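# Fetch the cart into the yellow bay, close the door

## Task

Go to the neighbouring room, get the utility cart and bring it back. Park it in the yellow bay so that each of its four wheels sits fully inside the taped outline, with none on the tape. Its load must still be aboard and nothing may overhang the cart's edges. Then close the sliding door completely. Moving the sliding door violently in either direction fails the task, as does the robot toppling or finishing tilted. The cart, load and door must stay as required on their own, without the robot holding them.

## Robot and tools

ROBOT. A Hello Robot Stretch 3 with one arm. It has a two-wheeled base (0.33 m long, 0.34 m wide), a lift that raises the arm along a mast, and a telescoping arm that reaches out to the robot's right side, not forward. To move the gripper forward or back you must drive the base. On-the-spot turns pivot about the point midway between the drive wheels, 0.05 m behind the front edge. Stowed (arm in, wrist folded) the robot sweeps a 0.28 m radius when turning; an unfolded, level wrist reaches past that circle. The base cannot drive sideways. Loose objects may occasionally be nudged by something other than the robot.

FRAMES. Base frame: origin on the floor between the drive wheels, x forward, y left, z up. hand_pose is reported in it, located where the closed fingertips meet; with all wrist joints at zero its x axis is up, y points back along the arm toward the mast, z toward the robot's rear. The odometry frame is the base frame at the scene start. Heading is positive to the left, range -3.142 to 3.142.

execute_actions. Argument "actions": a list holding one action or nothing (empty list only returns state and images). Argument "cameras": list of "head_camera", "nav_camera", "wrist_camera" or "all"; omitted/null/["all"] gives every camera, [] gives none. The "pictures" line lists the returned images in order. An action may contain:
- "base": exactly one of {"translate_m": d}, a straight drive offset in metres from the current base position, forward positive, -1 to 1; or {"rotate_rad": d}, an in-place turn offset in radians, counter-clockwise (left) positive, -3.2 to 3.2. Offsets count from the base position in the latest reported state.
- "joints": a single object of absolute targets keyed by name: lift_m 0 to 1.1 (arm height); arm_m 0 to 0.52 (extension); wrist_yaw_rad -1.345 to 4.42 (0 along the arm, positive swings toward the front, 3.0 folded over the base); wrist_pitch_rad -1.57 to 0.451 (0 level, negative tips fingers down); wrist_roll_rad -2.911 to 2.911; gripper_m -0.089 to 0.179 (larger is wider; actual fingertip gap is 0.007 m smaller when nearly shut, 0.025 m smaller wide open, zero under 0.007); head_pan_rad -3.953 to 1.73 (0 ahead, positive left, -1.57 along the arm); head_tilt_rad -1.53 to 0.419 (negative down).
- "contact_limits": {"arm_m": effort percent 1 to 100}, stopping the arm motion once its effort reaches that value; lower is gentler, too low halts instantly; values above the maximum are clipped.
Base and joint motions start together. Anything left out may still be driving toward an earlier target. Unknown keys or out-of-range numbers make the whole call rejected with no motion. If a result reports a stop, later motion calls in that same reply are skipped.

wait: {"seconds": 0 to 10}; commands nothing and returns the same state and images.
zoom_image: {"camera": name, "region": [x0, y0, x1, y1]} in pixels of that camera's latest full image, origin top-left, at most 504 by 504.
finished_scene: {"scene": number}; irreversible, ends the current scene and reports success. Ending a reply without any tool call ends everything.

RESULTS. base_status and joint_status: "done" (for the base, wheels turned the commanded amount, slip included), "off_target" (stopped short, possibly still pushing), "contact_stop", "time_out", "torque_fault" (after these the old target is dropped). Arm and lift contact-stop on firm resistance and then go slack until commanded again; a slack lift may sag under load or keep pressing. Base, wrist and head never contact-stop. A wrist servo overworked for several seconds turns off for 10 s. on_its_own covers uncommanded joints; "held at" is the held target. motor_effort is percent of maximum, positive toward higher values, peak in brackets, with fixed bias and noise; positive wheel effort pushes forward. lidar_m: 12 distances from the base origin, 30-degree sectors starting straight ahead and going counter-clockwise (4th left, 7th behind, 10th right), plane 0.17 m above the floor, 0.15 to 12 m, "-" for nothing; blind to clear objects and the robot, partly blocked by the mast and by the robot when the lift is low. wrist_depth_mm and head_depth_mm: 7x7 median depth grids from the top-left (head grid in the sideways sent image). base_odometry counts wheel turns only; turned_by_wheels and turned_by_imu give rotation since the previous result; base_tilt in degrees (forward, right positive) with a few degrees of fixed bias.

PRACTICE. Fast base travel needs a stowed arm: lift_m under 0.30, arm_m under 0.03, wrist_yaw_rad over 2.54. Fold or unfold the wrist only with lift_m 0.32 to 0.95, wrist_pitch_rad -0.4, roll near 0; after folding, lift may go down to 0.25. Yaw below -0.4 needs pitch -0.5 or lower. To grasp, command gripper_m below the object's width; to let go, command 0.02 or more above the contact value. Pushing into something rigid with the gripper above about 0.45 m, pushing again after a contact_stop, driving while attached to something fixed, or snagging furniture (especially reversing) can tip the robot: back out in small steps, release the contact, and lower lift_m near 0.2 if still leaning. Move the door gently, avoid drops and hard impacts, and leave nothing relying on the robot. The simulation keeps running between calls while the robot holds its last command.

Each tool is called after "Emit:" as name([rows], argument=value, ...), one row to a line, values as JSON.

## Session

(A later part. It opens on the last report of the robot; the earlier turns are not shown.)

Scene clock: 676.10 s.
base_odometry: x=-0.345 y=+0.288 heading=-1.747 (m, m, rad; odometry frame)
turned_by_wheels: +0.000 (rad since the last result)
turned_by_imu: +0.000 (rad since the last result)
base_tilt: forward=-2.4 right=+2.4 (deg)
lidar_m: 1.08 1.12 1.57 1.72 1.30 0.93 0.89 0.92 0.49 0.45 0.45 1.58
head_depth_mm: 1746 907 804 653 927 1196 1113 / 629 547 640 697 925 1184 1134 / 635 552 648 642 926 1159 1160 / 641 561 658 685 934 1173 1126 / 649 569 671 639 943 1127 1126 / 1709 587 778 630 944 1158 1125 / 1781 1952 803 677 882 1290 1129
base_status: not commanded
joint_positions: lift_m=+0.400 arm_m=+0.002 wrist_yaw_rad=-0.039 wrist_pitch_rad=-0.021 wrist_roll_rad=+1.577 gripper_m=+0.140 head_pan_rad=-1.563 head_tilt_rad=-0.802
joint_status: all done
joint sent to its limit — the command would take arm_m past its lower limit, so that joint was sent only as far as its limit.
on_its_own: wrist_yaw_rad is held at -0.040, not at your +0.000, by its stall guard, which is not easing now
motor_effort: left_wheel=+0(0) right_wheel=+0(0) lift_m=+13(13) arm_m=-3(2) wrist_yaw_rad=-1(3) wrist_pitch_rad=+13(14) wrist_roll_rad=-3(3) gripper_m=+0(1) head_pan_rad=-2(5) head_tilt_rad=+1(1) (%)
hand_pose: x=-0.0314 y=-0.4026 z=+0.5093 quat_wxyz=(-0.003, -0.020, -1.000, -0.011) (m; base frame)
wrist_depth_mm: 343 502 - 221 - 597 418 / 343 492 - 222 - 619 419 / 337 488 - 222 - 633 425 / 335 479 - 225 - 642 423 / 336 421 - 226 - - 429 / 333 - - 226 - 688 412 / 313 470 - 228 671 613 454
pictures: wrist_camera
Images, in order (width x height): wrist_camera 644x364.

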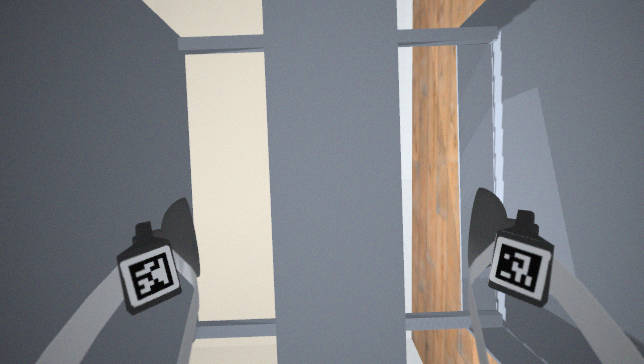

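Emit:
execute_actions([
  {"joints":{"wrist_yaw_rad":1.6,"gripper_m":0.03}},
], cameras=[])

Emit:
execute_actions([
  {"joints":{"wrist_roll_rad":0,"wrist_pitch_rad":-0.4,"lift_m":0.42}},
], cameras=[])

Emit:
execute_actions([
  {"joints":{"wrist_yaw_rad":3.0,"head_tilt_rad":-1.0}},
], cameras=["head_camera","nav_camera"])

Scene clock: 680.77 s.
base_odometry: x=-0.345 y=+0.288 heading=-1.747 (m, m, rad; odometry frame)
turned_by_wheels: +0.000 (rad since the last result)
turned_by_imu: +0.000 (rad since the last result)
base_tilt: forward=-2.4 right=+2.4 (deg)
lidar_m: 1.08 1.12 1.58 1.72 1.29 0.93 0.89 0.91 0.49 0.45 0.46 1.58
head_depth_mm: 1741 909 803 651 927 1197 1109 / 629 546 638 696 927 1186 1131 / 637 554 647 642 929 1166 1158 / 643 561 659 684 937 1174 1139 / 649 568 671 637 936 1134 1128 / 1712 588 776 632 943 1152 1128 / 1774 1958 802 678 883 1284 1141
base_status: not commanded
joint_positions: lift_m=+0.400 arm_m=+0.002 wrist_yaw_rad=+1.598 wrist_pitch_rad=-0.021 wrist_roll_rad=+1.577 gripper_m=+0.030 head_pan_rad=-1.563 head_tilt_rad=-0.802
joint_status: all done
motor_effort: left_wheel=+0(0) right_wheel=+0(0) lift_m=+13(13) arm_m=-2(3) wrist_yaw_rad=+3(2) wrist_pitch_rad=+13(13) wrist_roll_rad=-3(3) gripper_m=+0(95) head_pan_rad=-4(3) head_tilt_rad=+1(1) (%)
hand_pose: x=+0.2342 y=-0.1401 z=+0.5093 quat_wxyz=(+0.006, +0.716, -0.697, -0.010) (m; base frame)
wrist_depth_mm: - - - - - 884 592 / - - - - - 886 596 / - - - - - 894 598 / - - - - - 911 606 / - - - - - 909 606 / - - - - - 930 607 / - - - - - 877 622
pictures: none
No camera images: the call's "cameras" was empty. Leave "cameras" out to get every camera's image.

Scene clock: 682.20 s.
base_odometry: x=-0.345 y=+0.288 heading=-1.747 (m, m, rad; odometry frame)
turned_by_wheels: +0.000 (rad since the last result)
turned_by_imu: +0.000 (rad since the last result)
base_tilt: forward=-2.3 right=+2.4 (deg)
lidar_m: 1.08 1.12 1.58 1.72 1.29 0.93 0.89 0.91 0.49 0.45 0.46 1.58
head_depth_mm: 1747 910 805 651 925 1196 1114 / 630 547 638 696 926 1181 1131 / 637 554 649 643 923 1170 1164 / 643 562 659 685 932 1164 1137 / 652 569 668 638 937 1135 1130 / 1698 587 779 630 938 1146 1141 / 1773 1925 805 679 879 1289 1132
base_status: not commanded
joint_positions: lift_m=+0.419 arm_m=+0.002 wrist_yaw_rad=+1.598 wrist_pitch_rad=-0.413 wrist_roll_rad=+0.004 gripper_m=+0.030 head_pan_rad=-1.563 head_tilt_rad=-0.802
joint_status: all done
motor_effort: left_wheel=+0(0) right_wheel=+0(0) lift_m=+33(36) arm_m=-3(2) wrist_yaw_rad=+3(3) wrist_pitch_rad=+8(15) wrist_roll_rad=-2(3) gripper_m=+1(1) head_pan_rad=-4(4) head_tilt_rad=+1(1) (%)
hand_pose: x=+0.2035 y=-0.1410 z=+0.4330 quat_wxyz=(+0.586, +0.598, -0.380, +0.394) (m; base frame)
wrist_depth_mm: 926 938 939 935 - - - / - - - - - - - / - - - - - - - / 959 949 935 900 887 879 856 / 797 786 769 749 763 737 719 / 662 667 635 632 613 618 615 / 583 579 565 566 553 546 347
pictures: none
No camera images: the call's "cameras" was empty. Leave "cameras" out to get every camera's image.

Scene clock: 683.90 s.
base_odometry: x=-0.345 y=+0.288 heading=-1.747 (m, m, rad; odometry frame)
turned_by_wheels: +0.000 (rad since the last result)
turned_by_imu: +0.000 (rad since the last result)
base_tilt: forward=-2.4 right=+2.4 (deg)
lidar_m: 1.09 1.12 1.58 1.72 1.30 0.93 0.89 0.92 0.49 0.45 0.46 1.58
head_depth_mm: 805 741 639 935 1277 1183 1091 / 517 613 631 953 1229 1224 - / 525 623 638 943 1230 1230 - / 530 634 628 948 1214 1235 1092 / 535 641 635 954 1210 1205 1096 / 543 715 622 950 1281 1210 1093 / 848 751 660 1431 1349 1211 1100
base_status: not commanded
joint_positions: lift_m=+0.419 arm_m=+0.002 wrist_yaw_rad=+2.998 wrist_pitch_rad=-0.413 wrist_roll_rad=+0.003 gripper_m=+0.030 head_pan_rad=-1.563 head_tilt_rad=-0.987
joint_status: all done
motor_effort: left_wheel=+0(0) right_wheel=+0(0) lift_m=+33(33) arm_m=-3(2) wrist_yaw_rad=+3(5) wrist_pitch_rad=+8(8) wrist_roll_rad=-2(2) gripper_m=+1(0) head_pan_rad=-5(4) head_tilt_rad=-7(27) (%)
hand_pose: x=+0.0110 y=+0.0756 z=+0.4330 quat_wxyz=(+0.195, +0.702, +0.095, +0.679) (m; base frame)
wrist_depth_mm: - - - - - - - / - - - - - - - / - - - - - - - / 975 947 935 906 904 880 853 / 796 778 - 761 754 724 712 / 665 659 - 638 614 630 619 / 584 576 - 581 554 550 536
pictures: head_camera (sideways: a quarter turn clockwise sets it upright), nav_camera (sideways: a quarter turn counterclockwise sets it upright)
Images, in order (width x height): head_camera 896x504, nav_camera 672x504.

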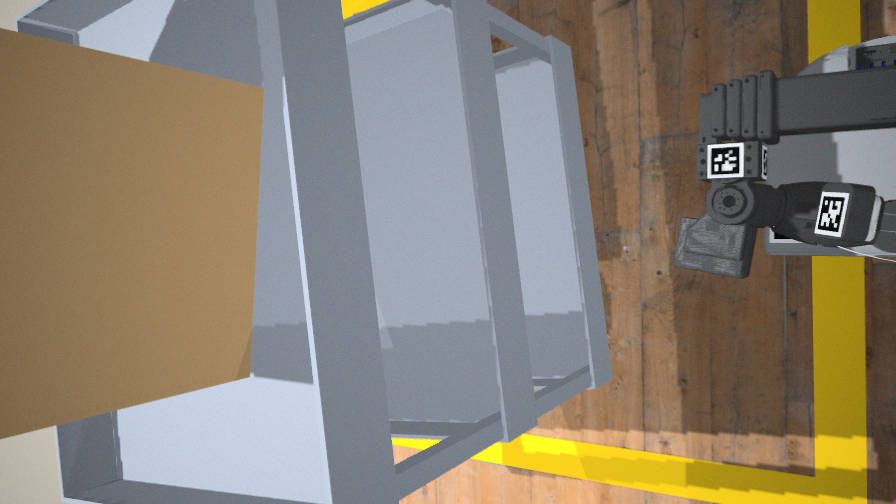

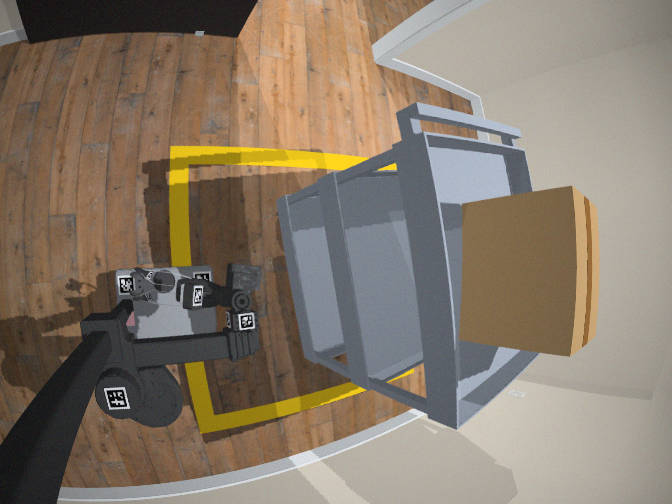

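Emit:
execute_actions([
  {"base":{"rotate_rad":0.95},"joints":{"lift_m":0.27,"head_pan_rad":-0.6,"head_tilt_rad":-0.5}},
], cameras=[])

Emit:
execute_actions([
  {"base":{"translate_m":0.8}},
])

Scene clock: 691.97 s.
base_odometry: x=-0.345 y=+0.288 heading=-0.797 (m, m, rad; odometry frame)
turned_by_wheels: +0.950 (rad since the last result)
turned_by_imu: +0.953 (rad since the last result)
base_tilt: forward=-2.4 right=+2.3 (deg)
lidar_m: 1.44 1.72 1.46 0.96 0.89 0.90 0.51 0.45 0.45 1.58 1.08 1.09
head_depth_mm: 851 921 1004 1111 1232 1388 1258 / 873 951 1045 1159 1293 1422 1262 / 904 986 1083 1202 1354 1467 1273 / 933 1021 1127 1253 1417 1518 1268 / 964 1057 1172 1314 1488 1537 1270 / 997 1096 1218 1376 1613 1537 1278 / 1040 1175 1344 1533 1736 1532 1277
base_status: done
joint_positions: lift_m=+0.271 arm_m=+0.002 wrist_yaw_rad=+2.998 wrist_pitch_rad=-0.415 wrist_roll_rad=+0.003 gripper_m=+0.030 head_pan_rad=-0.607 head_tilt_rad=-0.507
joint_status: all done
motor_effort: left_wheel=-2(6) right_wheel=+1(5) lift_m=+7(31) arm_m=-2(2) wrist_yaw_rad=+3(3) wrist_pitch_rad=+9(9) wrist_roll_rad=-2(1) gripper_m=+0(1) head_pan_rad=+4(48) head_tilt_rad=+4(38) (%)
hand_pose: x=+0.0109 y=+0.0755 z=+0.2842 quat_wxyz=(+0.195, +0.701, +0.095, +0.679) (m; base frame)
wrist_depth_mm: 672 - 981 - - - - / 718 - - - - - - / 748 814 851 837 811 802 777 / 699 679 672 665 642 638 626 / 570 561 - 555 549 532 520 / 492 506 - - 449 457 449 / - - - - 401 395 394
pictures: none
No camera images: the call's "cameras" was empty. Leave "cameras" out to get every camera's image.

Scene clock: 696.33 s.
base_odometry: x=+0.214 y=-0.284 heading=-0.797 (m, m, rad; odometry frame)
turned_by_wheels: +0.000 (rad since the last result)
turned_by_imu: -0.001 (rad since the last result)
base_tilt: forward=-2.3 right=+2.3 (deg)
lidar_m: 0.83 1.09 1.10 1.38 1.37 1.39 1.18 1.09 0.98 0.65 0.60 0.60
head_depth_mm: 451 489 535 590 658 743 855 / 465 505 555 613 686 780 899 / 516 562 610 661 745 854 968 / 548 598 661 738 833 959 1124 / 565 620 687 769 876 1014 1180 / 585 644 718 807 926 1077 1217 / 607 669 751 850 978 1155 1271
base_status: done
joint_positions: lift_m=+0.271 arm_m=+0.002 wrist_yaw_rad=+2.999 wrist_pitch_rad=-0.415 wrist_roll_rad=+0.003 gripper_m=+0.030 head_pan_rad=-0.607 head_tilt_rad=-0.506
joint_status: not commanded
motor_effort: left_wheel=-1(4) right_wheel=+1(7) lift_m=+8(7) arm_m=-2(3) wrist_yaw_rad=+2(3) wrist_pitch_rad=+9(9) wrist_roll_rad=-2(2) gripper_m=+1(1) head_pan_rad=+4(4) head_tilt_rad=+4(5) (%)
hand_pose: x=+0.0108 y=+0.0755 z=+0.2842 quat_wxyz=(+0.195, +0.701, +0.096, +0.679) (m; base frame)
wrist_depth_mm: - - - - - 965 833 / - - - - - 966 865 / 898 852 855 830 807 806 777 / 698 690 669 668 649 633 625 / 574 566 - 561 554 521 522 / 492 507 - - 446 453 452 / - - - - 403 397 393
pictures: head_camera (sideways: a quarter turn clockwise sets it upright), nav_camera (sideways: a quarter turn counterclockwise sets it upright), wrist_camera
Images, in order (width x height): head_camera 896x504, nav_camera 672x504, wrist_camera 644x364.

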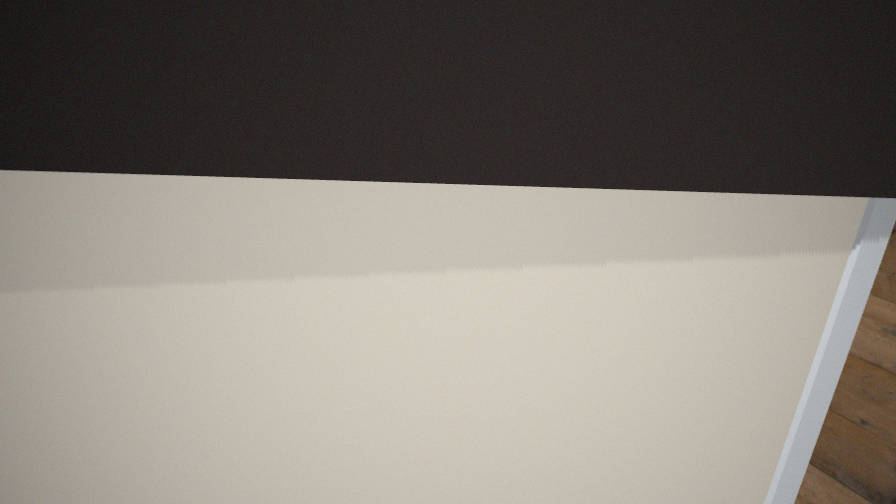

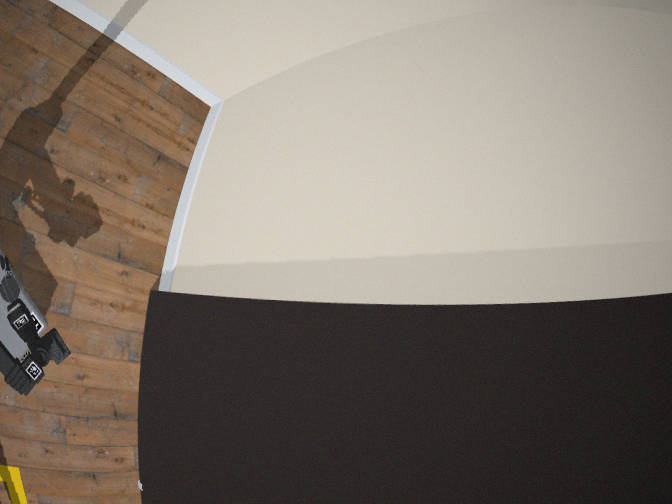

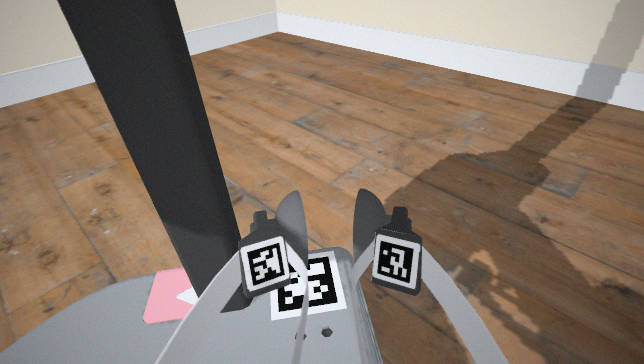

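Emit:
execute_actions([
  {"base":{"translate_m":0.42}},
], cameras=[])

Emit:
execute_actions([
  {"base":{"rotate_rad":0.61},"joints":{"head_pan_rad":-1.7,"head_tilt_rad":-1.1}},
])

Scene clock: 704.87 s.
base_odometry: x=+0.507 y=-0.585 heading=-0.797 (m, m, rad; odometry frame)
turned_by_wheels: +0.000 (rad since the last result)
turned_by_imu: +0.000 (rad since the last result)
base_tilt: forward=-2.3 right=+2.4 (deg)
lidar_m: 0.51 0.76 0.76 0.95 1.63 1.65 1.53 1.47 0.57 0.39 0.40 0.40
head_depth_mm: 290 313 342 377 419 474 543 / 297 323 354 392 439 497 576 / 307 334 368 409 459 524 611 / 316 347 382 427 482 554 651 / 327 359 398 446 507 588 700 / 338 373 415 468 536 625 757 / 351 387 433 491 567 668 821
base_status: done
joint_positions: lift_m=+0.271 arm_m=+0.002 wrist_yaw_rad=+2.999 wrist_pitch_rad=-0.415 wrist_roll_rad=+0.003 gripper_m=+0.030 head_pan_rad=-0.607 head_tilt_rad=-0.506
joint_status: not commanded
motor_effort: left_wheel=-1(6) right_wheel=+1(6) lift_m=+8(8) arm_m=-3(2) wrist_yaw_rad=+1(2) wrist_pitch_rad=+9(9) wrist_roll_rad=-2(2) gripper_m=+0(0) head_pan_rad=+4(4) head_tilt_rad=+4(4) (%)
hand_pose: x=+0.0107 y=+0.0755 z=+0.2842 quat_wxyz=(+0.195, +0.701, +0.096, +0.679) (m; base frame)
wrist_depth_mm: - - - - 826 678 585 / - - - - 872 727 610 / 888 852 840 829 806 743 641 / 698 678 662 665 642 636 621 / 574 563 - 556 553 529 522 / 489 512 - - 447 454 449 / - - - - 402 398 394
pictures: none
No camera images: the call's "cameras" was empty. Leave "cameras" out to get every camera's image.

Scene clock: 706.43 s.
base_odometry: x=+0.507 y=-0.585 heading=-0.187 (m, m, rad; odometry frame)
turned_by_wheels: +0.610 (rad since the last result)
turned_by_imu: +0.610 (rad since the last result)
base_tilt: forward=-2.3 right=+2.4 (deg)
lidar_m: 0.76 0.77 1.02 1.63 1.67 1.48 1.55 0.52 0.39 0.40 0.41 0.54
head_depth_mm: 385 443 539 777 1234 1164 - / 389 479 597 781 1225 1198 - / 382 465 598 837 1233 - - / 375 456 582 803 1238 1168 1086 / 367 446 565 774 1202 1179 1090 / 361 436 551 744 1150 1190 1099 / 355 426 535 719 1084 1197 1100
base_status: done
joint_positions: lift_m=+0.271 arm_m=+0.002 wrist_yaw_rad=+2.999 wrist_pitch_rad=-0.415 wrist_roll_rad=+0.003 gripper_m=+0.030 head_pan_rad=-1.693 head_tilt_rad=-1.087
joint_status: all done
motor_effort: left_wheel=-1(6) right_wheel=+1(6) lift_m=+8(8) arm_m=-3(2) wrist_yaw_rad=+2(1) wrist_pitch_rad=+9(9) wrist_roll_rad=-1(2) gripper_m=+0(0) head_pan_rad=-4(48) head_tilt_rad=-8(45) (%)
hand_pose: x=+0.0107 y=+0.0755 z=+0.2842 quat_wxyz=(+0.195, +0.701, +0.096, +0.679) (m; base frame)
wrist_depth_mm: - - - - - - 744 / - - - - - 976 754 / 915 865 848 828 812 785 736 / 707 693 673 663 653 637 625 / 573 560 - 558 550 531 521 / 488 506 - - 446 453 450 / - - - - 403 398 393
pictures: head_camera (sideways: a quarter turn clockwise sets it upright), nav_camera (sideways: a quarter turn counterclockwise sets it upright), wrist_camera
Images, in order (width x height): head_camera 896x504, nav_camera 672x504, wrist_camera 644x364.

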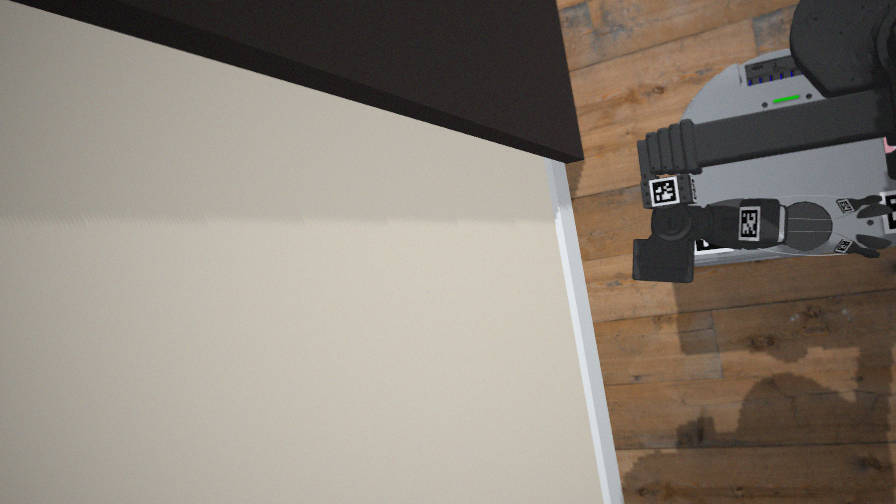

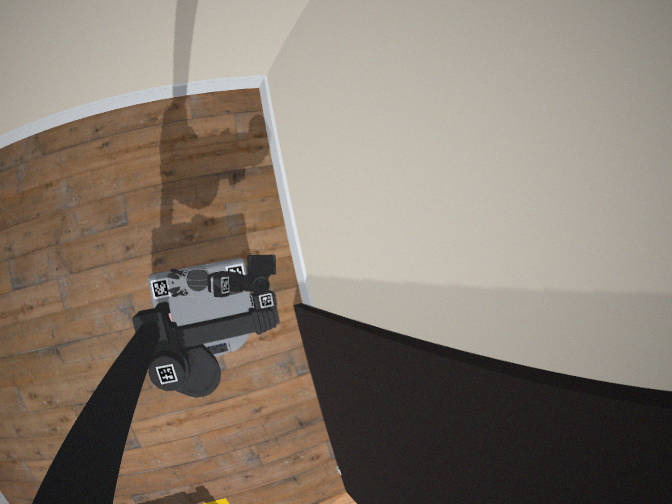

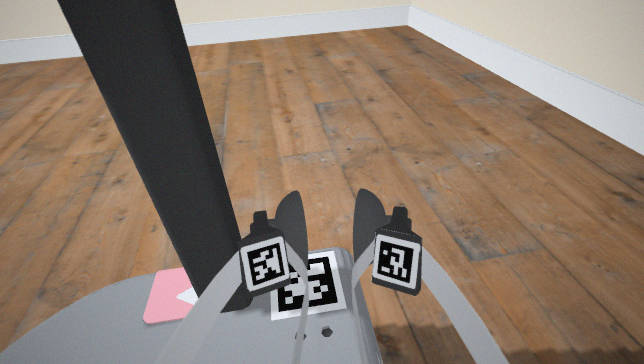

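Emit:
execute_actions([
  {"joints":{"arm_m":0.22},"contact_limits":{"arm_m":12}},
], cameras=["head_camera"])

Scene clock: 719.97 s.
base_odometry: x=+0.507 y=-0.585 heading=-0.187 (m, m, rad; odometry frame)
turned_by_wheels: +0.000 (rad since the last result)
turned_by_imu: +0.000 (rad since the last result)
base_tilt: forward=-2.3 right=+2.3 (deg)
lidar_m: 0.75 0.78 1.02 1.63 1.67 1.47 1.54 0.52 0.40 0.40 0.41 0.54
head_depth_mm: 386 444 541 777 1238 1167 - / 390 479 598 778 1227 1198 - / 381 467 600 831 1232 - - / 375 456 582 799 1236 1203 1077 / 368 446 566 773 1200 1181 1099 / 361 436 551 746 1149 1192 1097 / 354 426 536 718 1087 1188 1099
base_status: not commanded
joint_positions: lift_m=+0.271 arm_m=+0.193 wrist_yaw_rad=+3.009 wrist_pitch_rad=-0.416 wrist_roll_rad=+0.003 gripper_m=+0.030 head_pan_rad=-1.693 head_tilt_rad=-1.087
joint_status: arm_m contact_stop (moved +0.191 of +0.218)
on_its_own: arm_m is slack since a contact_stop, until your next command for it (your +0.220 is given up)
motor_effort: left_wheel=-2(4) right_wheel=+4(14) lift_m=+8(8) arm_m=+1(12) wrist_yaw_rad=-10(17) wrist_pitch_rad=+10(10) wrist_roll_rad=-2(1) gripper_m=+0(1) head_pan_rad=-3(5) head_tilt_rad=-7(8) (%)
contact_limits: arm_m 12 (drawing in: default 24, maximum 40; extending or still: default 35, maximum 56)
hand_pose: x=+0.0085 y=-0.1151 z=+0.2839 quat_wxyz=(+0.192, +0.701, +0.100, +0.680) (m; base frame)
wrist_depth_mm: - - - - - - 764 / - - - - - 991 776 / 902 883 858 829 818 781 742 / 697 719 - 680 643 633 618 / 579 - - - 552 531 519 / 496 - - - 448 454 448 / - - - - 404 397 394
pictures: head_camera (sideways: a quarter turn clockwise sets it upright)
Images, in order (width x height): head_camera 896x504.

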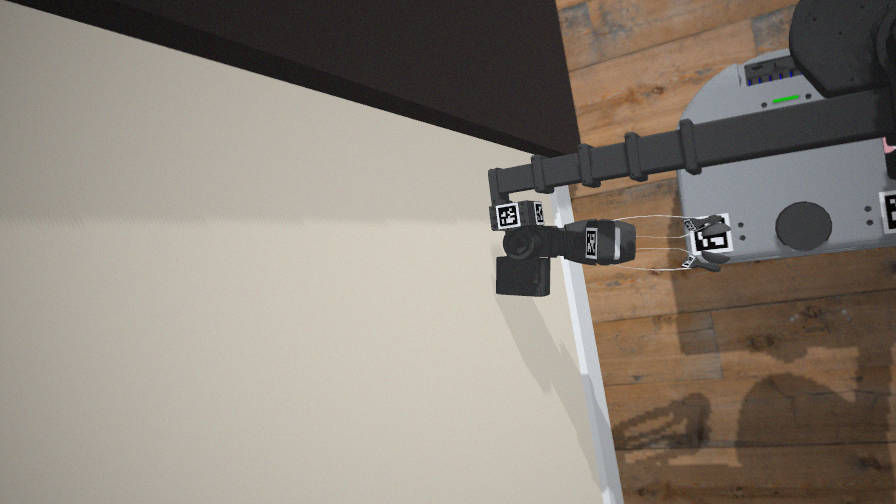

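Emit:
execute_actions([
  {"joints":{"arm_m":0.188},"base":{"translate_m":-0.07}},
], cameras=["head_camera"])

Emit:
zoom_image(camera="head_camera", region=[400, 60, 700, 300])

Scene clock: 725.03 s.
base_odometry: x=+0.438 y=-0.572 heading=-0.187 (m, m, rad; odometry frame)
turned_by_wheels: +0.000 (rad since the last result)
turned_by_imu: +0.001 (rad since the last result)
base_tilt: forward=-2.4 right=+2.4 (deg)
lidar_m: 0.83 0.85 1.12 1.63 1.67 1.41 1.52 0.52 0.38 0.40 0.41 0.55
head_depth_mm: 348 418 545 785 1230 1169 - / 392 453 557 747 1226 1196 - / 385 470 606 808 1232 - - / 378 460 588 802 1241 1203 1081 / 371 451 572 780 1200 1178 1096 / 364 440 556 748 1159 1187 1098 / 357 430 539 724 1096 1191 1100
base_status: done
joint_positions: lift_m=+0.271 arm_m=+0.188 wrist_yaw_rad=+3.002 wrist_pitch_rad=-0.416 wrist_roll_rad=+0.003 gripper_m=+0.030 head_pan_rad=-1.694 head_tilt_rad=-1.087
joint_status: all done
motor_effort: left_wheel=-1(13) right_wheel=+1(45) lift_m=+9(9) arm_m=+0(4) wrist_yaw_rad=-2(11) wrist_pitch_rad=+10(10) wrist_roll_rad=-2(1) gripper_m=+0(1) head_pan_rad=-3(4) head_tilt_rad=-7(7) (%)
hand_pose: x=+0.0101 y=-0.1105 z=+0.2838 quat_wxyz=(+0.195, +0.701, +0.097, +0.679) (m; base frame)
wrist_depth_mm: - - - - - - 839 / - - - - - - 839 / 906 875 831 840 805 788 769 / 703 735 - 680 641 637 624 / 574 - - - 550 526 518 / 494 - - - 448 452 444 / - - - - 401 397 392
pictures: head_camera (sideways: a quarter turn clockwise sets it upright)
Images, in order (width x height): head_camera 896x504.

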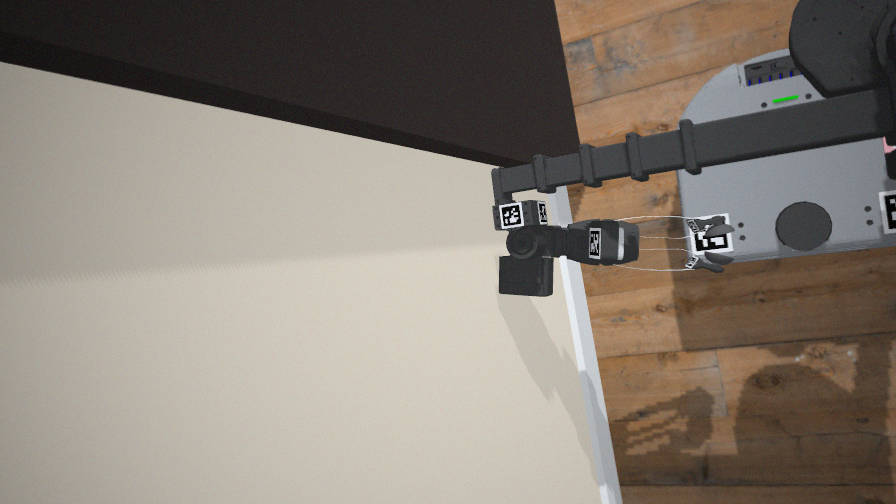

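Region (400, 60, 700, 300) of head_camera's 896x504 image, scaled by 1.680, with more detail than that image has; it fills the top 403 rows of this view, and the rest is white.

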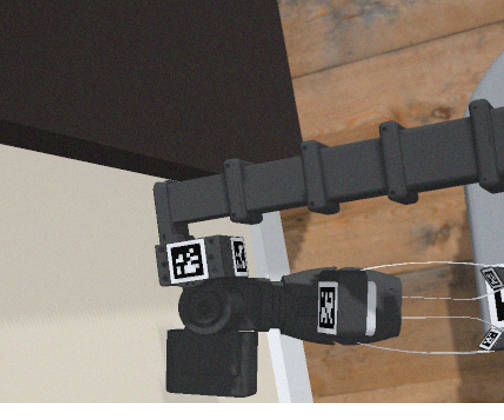

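Emit:
execute_actions([
  {"base":{"translate_m":-0.15}},
], cameras=["head_camera"])

Scene clock: 729.43 s.
base_odometry: x=+0.291 y=-0.544 heading=-0.188 (m, m, rad; odometry frame)
turned_by_wheels: +0.000 (rad since the last result)
turned_by_imu: +0.001 (rad since the last result)
base_tilt: forward=-2.4 right=+2.4 (deg)
lidar_m: 0.97 1.00 1.32 1.62 1.66 1.26 1.47 0.53 0.37 0.37 0.42 0.56
head_depth_mm: 346 428 557 803 1241 1170 - / 339 418 540 766 1224 1195 - / 355 427 545 742 1218 - - / 385 470 600 817 1247 1198 1078 / 378 458 582 799 1230 1182 1095 / 371 449 566 766 1182 1189 1095 / 364 438 551 737 1120 1191 1103
base_status: done
joint_positions: lift_m=+0.271 arm_m=+0.188 wrist_yaw_rad=+3.001 wrist_pitch_rad=-0.416 wrist_roll_rad=+0.003 gripper_m=+0.030 head_pan_rad=-1.694 head_tilt_rad=-1.088
joint_status: not commanded
motor_effort: left_wheel=+0(11) right_wheel=+0(52) lift_m=+10(10) arm_m=+2(2) wrist_yaw_rad=-1(2) wrist_pitch_rad=+10(10) wrist_roll_rad=-2(1) gripper_m=+0(0) head_pan_rad=-3(4) head_tilt_rad=-7(7) (%)
hand_pose: x=+0.0103 y=-0.1105 z=+0.2837 quat_wxyz=(+0.195, +0.701, +0.097, +0.679) (m; base frame)
wrist_depth_mm: - - - - - - 974 / - - - - - - 938 / 893 880 846 825 813 799 774 / 694 729 - 678 650 636 620 / 573 - - - 549 533 519 / 500 - - - 446 453 449 / - - - - 400 397 392
pictures: head_camera (sideways: a quarter turn clockwise sets it upright)
Images, in order (width x height): head_camera 896x504.

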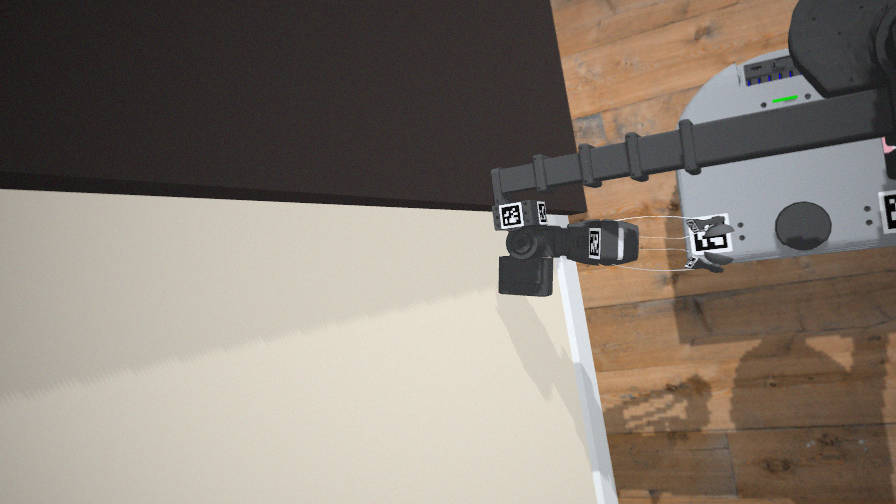

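Emit:
execute_actions([
  {"base":{"translate_m":-0.12}},
], cameras=["head_camera"])

Scene clock: 738.30 s.
base_odometry: x=+0.173 y=-0.521 heading=-0.188 (m, m, rad; odometry frame)
turned_by_wheels: +0.000 (rad since the last result)
turned_by_imu: +0.007 (rad since the last result)
base_tilt: forward=-2.4 right=+2.4 (deg)
lidar_m: 1.09 1.12 1.49 1.61 1.65 1.15 1.44 0.53 0.38 0.37 0.43 0.57
head_depth_mm: 351 433 564 812 1231 1163 - / 344 423 548 776 1228 1194 - / 338 414 532 737 1227 - - / 387 470 600 817 1244 1206 1081 / 383 464 591 809 1237 1187 1089 / 376 454 573 780 1203 1191 1095 / 370 446 558 753 1139 1195 1095
base_status: done
joint_positions: lift_m=+0.271 arm_m=+0.188 wrist_yaw_rad=+3.002 wrist_pitch_rad=-0.414 wrist_roll_rad=+0.002 gripper_m=+0.030 head_pan_rad=-1.694 head_tilt_rad=-1.088
joint_status: not commanded
motor_effort: left_wheel=-1(12) right_wheel=+0(47) lift_m=+10(10) arm_m=+2(2) wrist_yaw_rad=-2(17) wrist_pitch_rad=+9(10) wrist_roll_rad=-1(1) gripper_m=+0(1) head_pan_rad=-3(4) head_tilt_rad=-7(7) (%)
hand_pose: x=+0.0100 y=-0.1101 z=+0.2843 quat_wxyz=(+0.194, +0.701, +0.097, +0.680) (m; base frame)
wrist_depth_mm: - - - - - - - / - - - - - - - / 906 884 854 830 816 790 784 / 701 739 - 680 650 632 625 / 572 - - - 558 531 521 / 497 - - - 446 456 448 / - - - - 399 398 394
pictures: head_camera (sideways: a quarter turn clockwise sets it upright)
Images, in order (width x height): head_camera 896x504.

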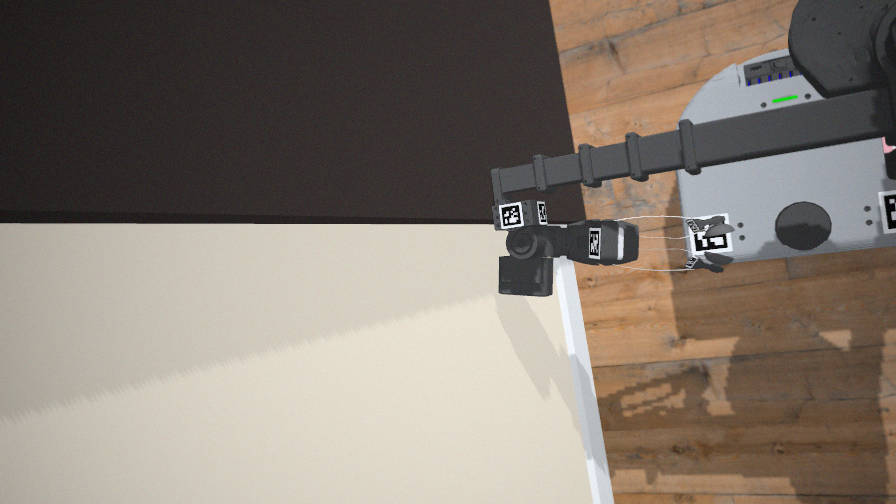

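Emit:
execute_actions([
  {"base":{"rotate_rad":0.05}},
], cameras=[])

Emit:
execute_actions([
  {"joints":{"arm_m":0.23},"contact_limits":{"arm_m":10}},
], cameras=["head_camera"])

Scene clock: 742.00 s.
base_odometry: x=+0.173 y=-0.521 heading=-0.138 (m, m, rad; odometry frame)
turned_by_wheels: +0.050 (rad since the last result)
turned_by_imu: +0.051 (rad since the last result)
base_tilt: forward=-2.3 right=+2.4 (deg)
lidar_m: 1.09 1.13 1.57 1.61 1.68 1.15 1.77 0.50 0.37 0.37 0.43 0.59
head_depth_mm: 342 421 546 773 1223 1167 - / 339 414 534 753 1227 1195 - / 357 437 547 736 1213 - - / 387 473 604 832 1245 1205 1079 / 383 466 593 814 1242 1182 1089 / 378 458 580 793 1210 1184 1095 / 373 451 572 775 1202 1189 1105
base_status: done
joint_positions: lift_m=+0.271 arm_m=+0.188 wrist_yaw_rad=+3.002 wrist_pitch_rad=-0.414 wrist_roll_rad=+0.002 gripper_m=+0.030 head_pan_rad=-1.694 head_tilt_rad=-1.088
joint_status: not commanded
motor_effort: left_wheel=-1(5) right_wheel=+1(3) lift_m=+10(10) arm_m=+2(3) wrist_yaw_rad=-2(3) wrist_pitch_rad=+9(9) wrist_roll_rad=-1(1) gripper_m=+0(0) head_pan_rad=-3(2) head_tilt_rad=-7(7) (%)
hand_pose: x=+0.0101 y=-0.1101 z=+0.2842 quat_wxyz=(+0.194, +0.701, +0.097, +0.680) (m; base frame)
wrist_depth_mm: - - - - - - - / - - - - - - - / 897 879 854 837 819 790 769 / 696 737 - 686 643 639 635 / 574 - - - 557 529 526 / 495 - - - 449 453 445 / - - - - 405 398 393
pictures: none
No camera images: the call's "cameras" was empty. Leave "cameras" out to get every camera's image.

Scene clock: 742.60 s.
base_odometry: x=+0.173 y=-0.521 heading=-0.138 (m, m, rad; odometry frame)
turned_by_wheels: +0.000 (rad since the last result)
turned_by_imu: +0.000 (rad since the last result)
base_tilt: forward=-2.4 right=+2.4 (deg)
lidar_m: 1.09 1.14 1.57 1.61 1.68 1.15 1.78 0.51 0.37 0.37 0.43 0.60
head_depth_mm: 342 422 547 775 1223 1160 - / 339 415 535 754 1216 1199 - / 357 437 545 738 1204 - - / 388 473 605 829 1248 1206 1085 / 383 466 593 813 1233 1179 1094 / 378 458 582 795 1217 1194 1096 / 373 452 570 773 1204 1203 1102
base_status: not commanded
joint_positions: lift_m=+0.271 arm_m=+0.190 wrist_yaw_rad=+3.002 wrist_pitch_rad=-0.414 wrist_roll_rad=+0.002 gripper_m=+0.030 head_pan_rad=-1.694 head_tilt_rad=-1.088
joint_status: arm_m contact_stop (moved +0.002 of +0.042)
on_its_own: arm_m is slack since a contact_stop, until your next command for it (your +0.230 is given up)
motor_effort: left_wheel=-3(4) right_wheel=+3(3) lift_m=+10(10) arm_m=+1(11) wrist_yaw_rad=-1(2) wrist_pitch_rad=+9(9) wrist_roll_rad=-1(1) gripper_m=+1(0) head_pan_rad=-3(3) head_tilt_rad=-7(7) (%)
contact_limits: arm_m 10 (drawing in: default 24, maximum 40; extending or still: default 35, maximum 56)
hand_pose: x=+0.0101 y=-0.1119 z=+0.2841 quat_wxyz=(+0.194, +0.701, +0.097, +0.679) (m; base frame)
wrist_depth_mm: - - - - - - - / - - - - - - - / 900 873 846 835 810 787 776 / 701 736 - 688 649 634 622 / 573 - - - 552 533 525 / 495 - - - 448 454 446 / - - - - 399 397 392
pictures: head_camera (sideways: a quarter turn clockwise sets it upright)
Images, in order (width x height): head_camera 896x504.

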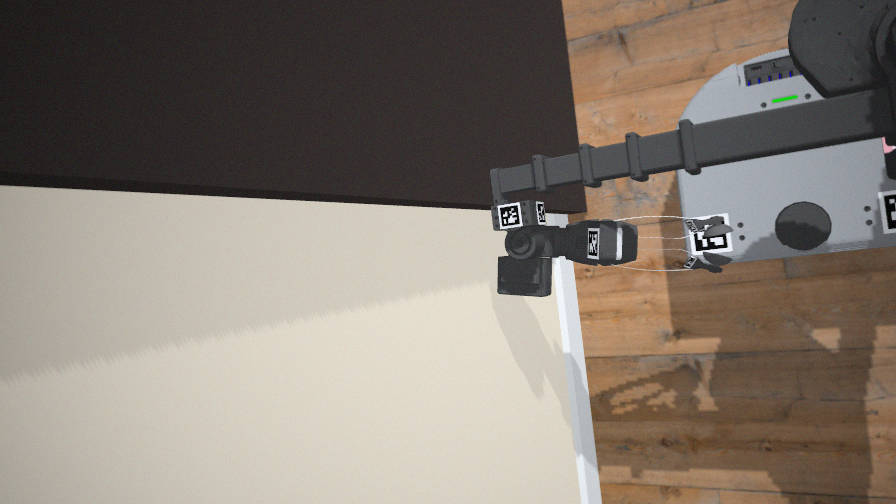

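Emit:
execute_actions([
  {"joints":{"arm_m":0.186},"base":{"translate_m":-0.25}},
], cameras=["head_camera"])

Scene clock: 748.27 s.
base_odometry: x=-0.075 y=-0.487 heading=-0.138 (m, m, rad; odometry frame)
turned_by_wheels: +0.000 (rad since the last result)
turned_by_imu: +0.010 (rad since the last result)
base_tilt: forward=-2.4 right=+2.4 (deg)
lidar_m: 1.34 1.40 1.67 1.62 1.17 0.93 1.54 0.50 0.37 0.36 0.43 0.59
head_depth_mm: 338 414 538 760 1217 1161 - / 334 409 527 740 1228 1197 - / 330 403 517 718 1189 - - / 374 454 578 786 1248 1203 1077 / 380 461 587 809 1240 1187 1097 / 376 455 576 789 1206 1185 1092 / 371 449 568 771 1192 1191 1100
base_status: done
joint_positions: lift_m=+0.271 arm_m=+0.185 wrist_yaw_rad=+3.003 wrist_pitch_rad=-0.412 wrist_roll_rad=+0.002 gripper_m=+0.030 head_pan_rad=-1.694 head_tilt_rad=-1.088
joint_status: all done
on_its_own: arm_m is at rest, and its effort (+18) is outside its rest range (-14 to +14)
motor_effort: left_wheel=-5(11) right_wheel=-4(44) lift_m=+11(11) arm_m=+18(16) wrist_yaw_rad=-4(19) wrist_pitch_rad=+8(9) wrist_roll_rad=-1(1) gripper_m=+0(1) head_pan_rad=-3(4) head_tilt_rad=-7(7) (%)
hand_pose: x=+0.0099 y=-0.1066 z=+0.2845 quat_wxyz=(+0.193, +0.701, +0.096, +0.680) (m; base frame)
wrist_depth_mm: - - - - - - - / - - - - - - - / 904 869 853 835 809 803 781 / 691 719 - 690 652 641 625 / 581 - - - 555 535 527 / 498 - - - 449 457 451 / - - - - 409 398 393
pictures: head_camera (sideways: a quarter turn clockwise sets it upright)
Images, in order (width x height): head_camera 896x504.

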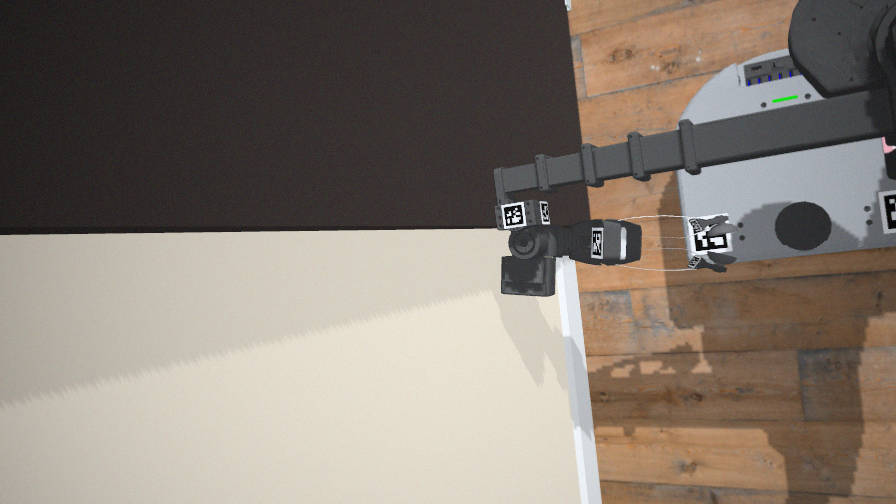

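Emit:
execute_actions([
  {"joints":{"arm_m":0.18},"base":{"translate_m":-0.25}},
], cameras=["head_camera","nav_camera"])

Scene clock: 753.10 s.
base_odometry: x=-0.322 y=-0.453 heading=-0.138 (m, m, rad; odometry frame)
turned_by_wheels: +0.000 (rad since the last result)
turned_by_imu: +0.000 (rad since the last result)
base_tilt: forward=-2.3 right=+2.4 (deg)
lidar_m: 1.59 1.66 1.68 1.62 0.79 0.73 1.49 0.49 0.36 0.35 0.42 0.59
head_depth_mm: 331 408 527 749 1222 1166 - / 328 402 519 729 1224 1198 - / 324 396 510 705 1184 - - / 369 447 569 783 1252 1200 1077 / 375 454 579 797 1235 1185 1098 / 371 448 570 776 1204 1191 1096 / 366 442 558 760 1181 1196 1100
base_status: done
joint_positions: lift_m=+0.271 arm_m=+0.180 wrist_yaw_rad=+3.001 wrist_pitch_rad=-0.414 wrist_roll_rad=+0.002 gripper_m=+0.030 head_pan_rad=-1.694 head_tilt_rad=-1.088
joint_status: all done
motor_effort: left_wheel=-2(8) right_wheel=+1(32) lift_m=+11(11) arm_m=+5(16) wrist_yaw_rad=-1(9) wrist_pitch_rad=+9(9) wrist_roll_rad=-1(1) gripper_m=+0(0) head_pan_rad=-3(3) head_tilt_rad=-7(7) (%)
hand_pose: x=+0.0103 y=-0.1018 z=+0.2842 quat_wxyz=(+0.194, +0.701, +0.096, +0.680) (m; base frame)
wrist_depth_mm: - - - - - - - / - - - - - - - / 907 879 854 839 814 787 788 / 699 727 - 672 645 639 622 / 574 - - - 558 532 525 / 491 - - - 450 457 450 / - - - - 402 398 393
pictures: head_camera (sideways: a quarter turn clockwise sets it upright), nav_camera (sideways: a quarter turn counterclockwise sets it upright)
Images, in order (width x height): head_camera 896x504, nav_camera 672x504.

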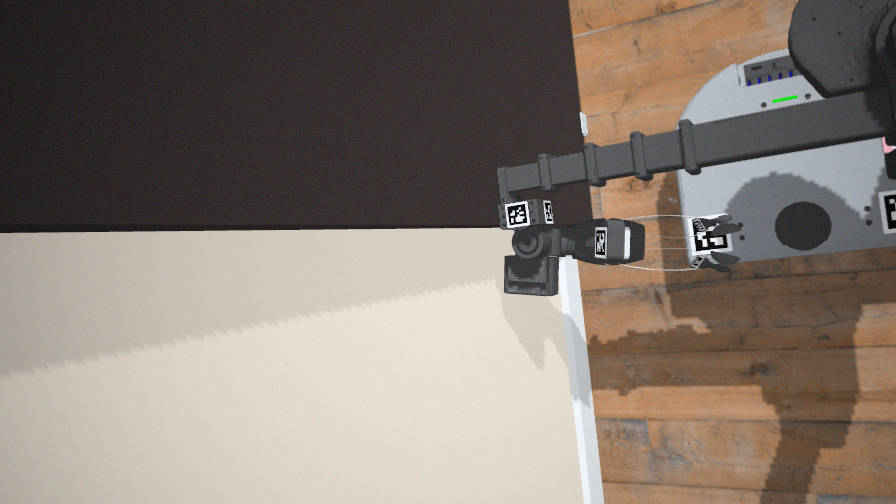

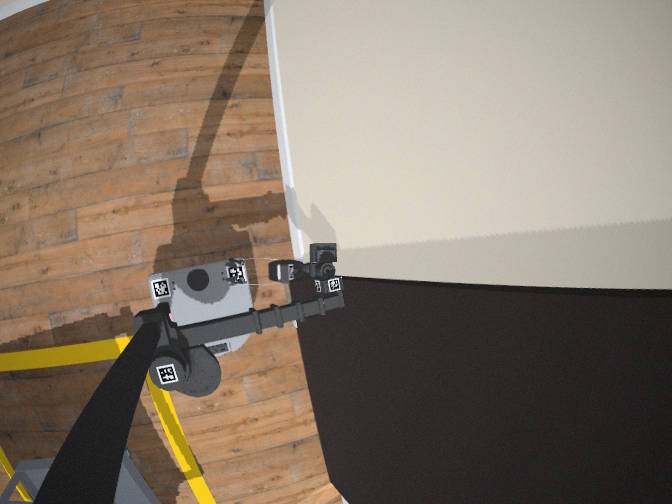

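Emit:
execute_actions([
  {"base":{"translate_m":-0.15},"joints":{"head_pan_rad":-2.0,"head_tilt_rad":-0.9}},
], cameras=["head_camera","nav_camera"])

Scene clock: 765.37 s.
base_odometry: x=-0.471 y=-0.432 heading=-0.138 (m, m, rad; odometry frame)
turned_by_wheels: +0.000 (rad since the last result)
turned_by_imu: +0.000 (rad since the last result)
base_tilt: forward=-2.3 right=+2.3 (deg)
lidar_m: 1.67 1.82 1.68 1.62 0.62 0.67 1.49 0.49 0.36 0.35 0.42 0.58
head_depth_mm: 356 427 530 700 1034 1209 1095 / 341 403 495 639 898 1199 1128 / 325 382 463 588 806 1173 - / 312 364 436 545 719 1076 1116 / 299 346 412 507 716 1161 1104 / 293 330 419 561 715 989 1111 / 317 371 437 526 660 884 1100
base_status: done
joint_positions: lift_m=+0.270 arm_m=+0.178 wrist_yaw_rad=+3.005 wrist_pitch_rad=-0.412 wrist_roll_rad=+0.002 gripper_m=+0.030 head_pan_rad=-1.993 head_tilt_rad=-0.902
joint_status: all done
on_its_own: arm_m is at rest, and its effort (+29) is outside its rest range (-14 to +14)
motor_effort: left_wheel=-8(9) right_wheel=-3(22) lift_m=+12(12) arm_m=+29(28) wrist_yaw_rad=-6(8) wrist_pitch_rad=+8(9) wrist_roll_rad=-1(1) gripper_m=+1(1) head_pan_rad=-4(33) head_tilt_rad=+2(24) (%)
hand_pose: x=+0.0094 y=-0.0996 z=+0.2844 quat_wxyz=(+0.192, +0.701, +0.097, +0.680) (m; base frame)
wrist_depth_mm: - - - - - - - / 643 - - - - - - / 766 879 845 840 825 793 775 / 693 719 - 690 651 644 629 / 581 - - - 556 529 523 / 496 - - - 451 458 449 / - - - - 404 398 395
pictures: head_camera (sideways: a quarter turn clockwise sets it upright), nav_camera (sideways: a quarter turn counterclockwise sets it upright)
Images, in order (width x height): head_camera 896x504, nav_camera 672x504.

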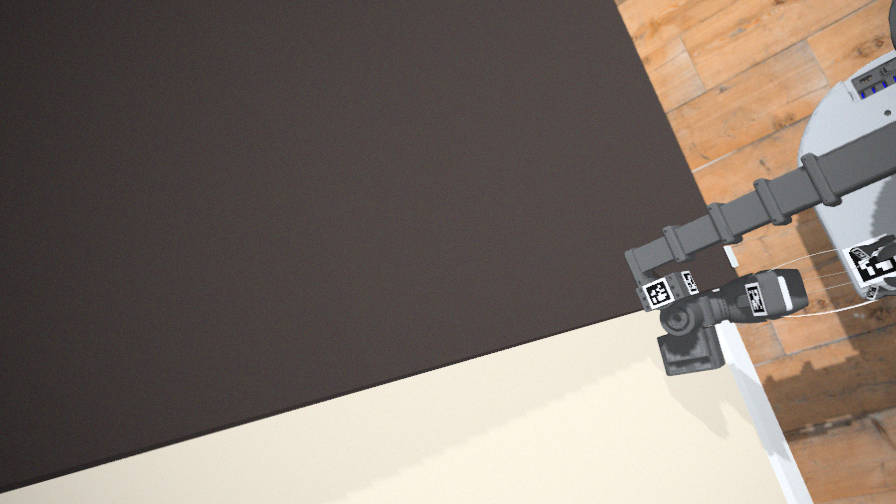

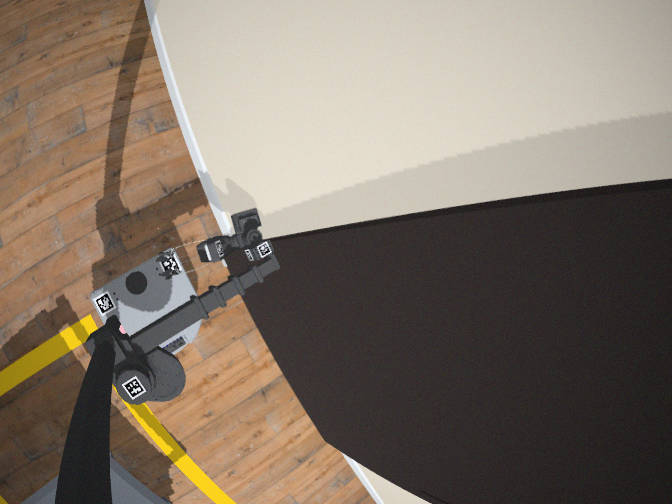

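Emit:
execute_actions([
  {"joints":{"arm_m":0.172,"head_pan_rad":-2.75,"head_tilt_rad":-0.45}},
], cameras=["head_camera"])

Scene clock: 768.93 s.
base_odometry: x=-0.471 y=-0.432 heading=-0.138 (m, m, rad; odometry frame)
turned_by_wheels: +0.000 (rad since the last result)
turned_by_imu: +0.001 (rad since the last result)
base_tilt: forward=-2.4 right=+2.3 (deg)
lidar_m: 1.68 1.82 1.68 1.63 0.62 0.67 1.49 0.49 0.36 0.35 0.42 0.58
head_depth_mm: 1655 1792 1940 2073 2015 1577 1303 / 1328 1505 1725 2044 1927 1582 1297 / 846 926 1019 1109 1301 1452 1310 / 673 727 786 854 938 1037 1164 / 560 596 634 680 732 793 866 / 480 505 535 565 600 638 687 / 419 438 460 484 509 535 569
base_status: not commanded
joint_positions: lift_m=+0.270 arm_m=+0.172 wrist_yaw_rad=+3.002 wrist_pitch_rad=-0.414 wrist_roll_rad=+0.002 gripper_m=+0.030 head_pan_rad=-2.743 head_tilt_rad=-0.458
joint_status: all done
motor_effort: left_wheel=-1(8) right_wheel=+1(9) lift_m=+12(12) arm_m=-3(27) wrist_yaw_rad=-3(6) wrist_pitch_rad=+8(9) wrist_roll_rad=-1(1) gripper_m=+0(0) head_pan_rad=-4(48) head_tilt_rad=+5(34) (%)
hand_pose: x=+0.0100 y=-0.0945 z=+0.2842 quat_wxyz=(+0.193, +0.701, +0.097, +0.680) (m; base frame)
wrist_depth_mm: - - - - - - - / 643 - - - - - - / 769 880 852 836 798 795 781 / 704 726 - 683 649 636 627 / 573 - - - 553 533 527 / 503 - - - 448 454 447 / - - - - 404 397 394
pictures: head_camera (sideways: a quarter turn clockwise sets it upright)
Images, in order (width x height): head_camera 896x504.

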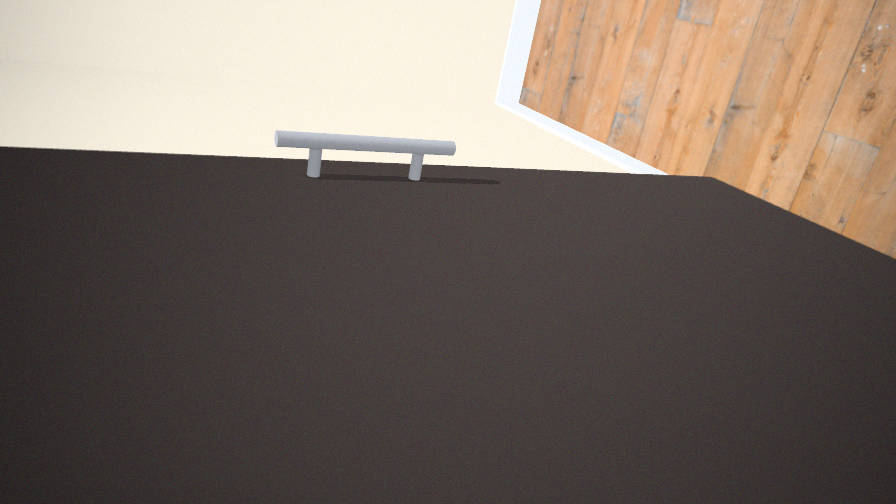

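Emit:
execute_actions([
  {"base":{"translate_m":-0.07},"joints":{"head_pan_rad":-1.7,"head_tilt_rad":-1.09}},
], cameras=["head_camera"])

Scene clock: 774.33 s.
base_odometry: x=-0.540 y=-0.423 heading=-0.139 (m, m, rad; odometry frame)
turned_by_wheels: +0.000 (rad since the last result)
turned_by_imu: +0.088 (rad since the last result)
base_tilt: forward=-2.4 right=+2.2 (deg)
lidar_m: 1.80 1.94 1.64 1.63 0.63 0.72 0.98 0.45 0.35 0.35 0.43 0.64
head_depth_mm: 317 387 495 686 1116 1168 - / 317 386 493 681 1101 1203 - / 316 384 490 676 1091 - - / 341 423 554 757 1218 1195 1083 / 371 450 573 790 1216 1186 1094 / 370 450 570 780 1211 1199 1096 / 369 448 567 776 1217 1190 1103
base_status: done
joint_positions: lift_m=+0.270 arm_m=+0.168 wrist_yaw_rad=+2.999 wrist_pitch_rad=-0.413 wrist_roll_rad=+0.002 gripper_m=+0.030 head_pan_rad=-1.706 head_tilt_rad=-1.077
joint_status: all done
on_its_own: arm_m is at rest, and its effort (+36) is outside its rest range (-14 to +14)
motor_effort: left_wheel=-12(16) right_wheel=-1(30) lift_m=+17(17) arm_m=+36(36) wrist_yaw_rad=+1(13) wrist_pitch_rad=+8(8) wrist_roll_rad=-1(1) gripper_m=+0(1) head_pan_rad=+4(49) head_tilt_rad=-7(45) (%)
hand_pose: x=+0.0107 y=-0.0900 z=+0.2840 quat_wxyz=(+0.194, +0.701, +0.095, +0.679) (m; base frame)
wrist_depth_mm: - - - - - - - / 668 708 - - - - - / 903 839 847 837 816 801 764 / 697 717 - 672 652 635 629 / 579 - - - 553 533 524 / 488 - - - 448 454 450 / - - - - 403 395 391
pictures: head_camera (sideways: a quarter turn clockwise sets it upright)
Images, in order (width x height): head_camera 896x504.

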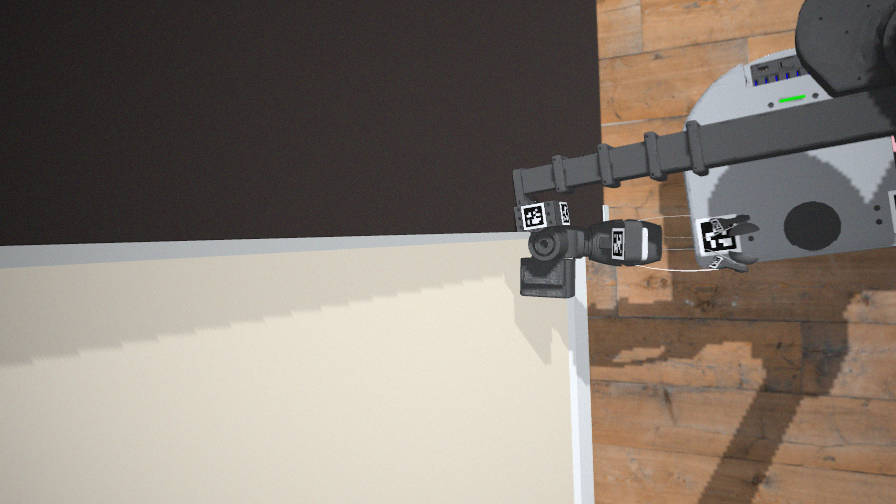

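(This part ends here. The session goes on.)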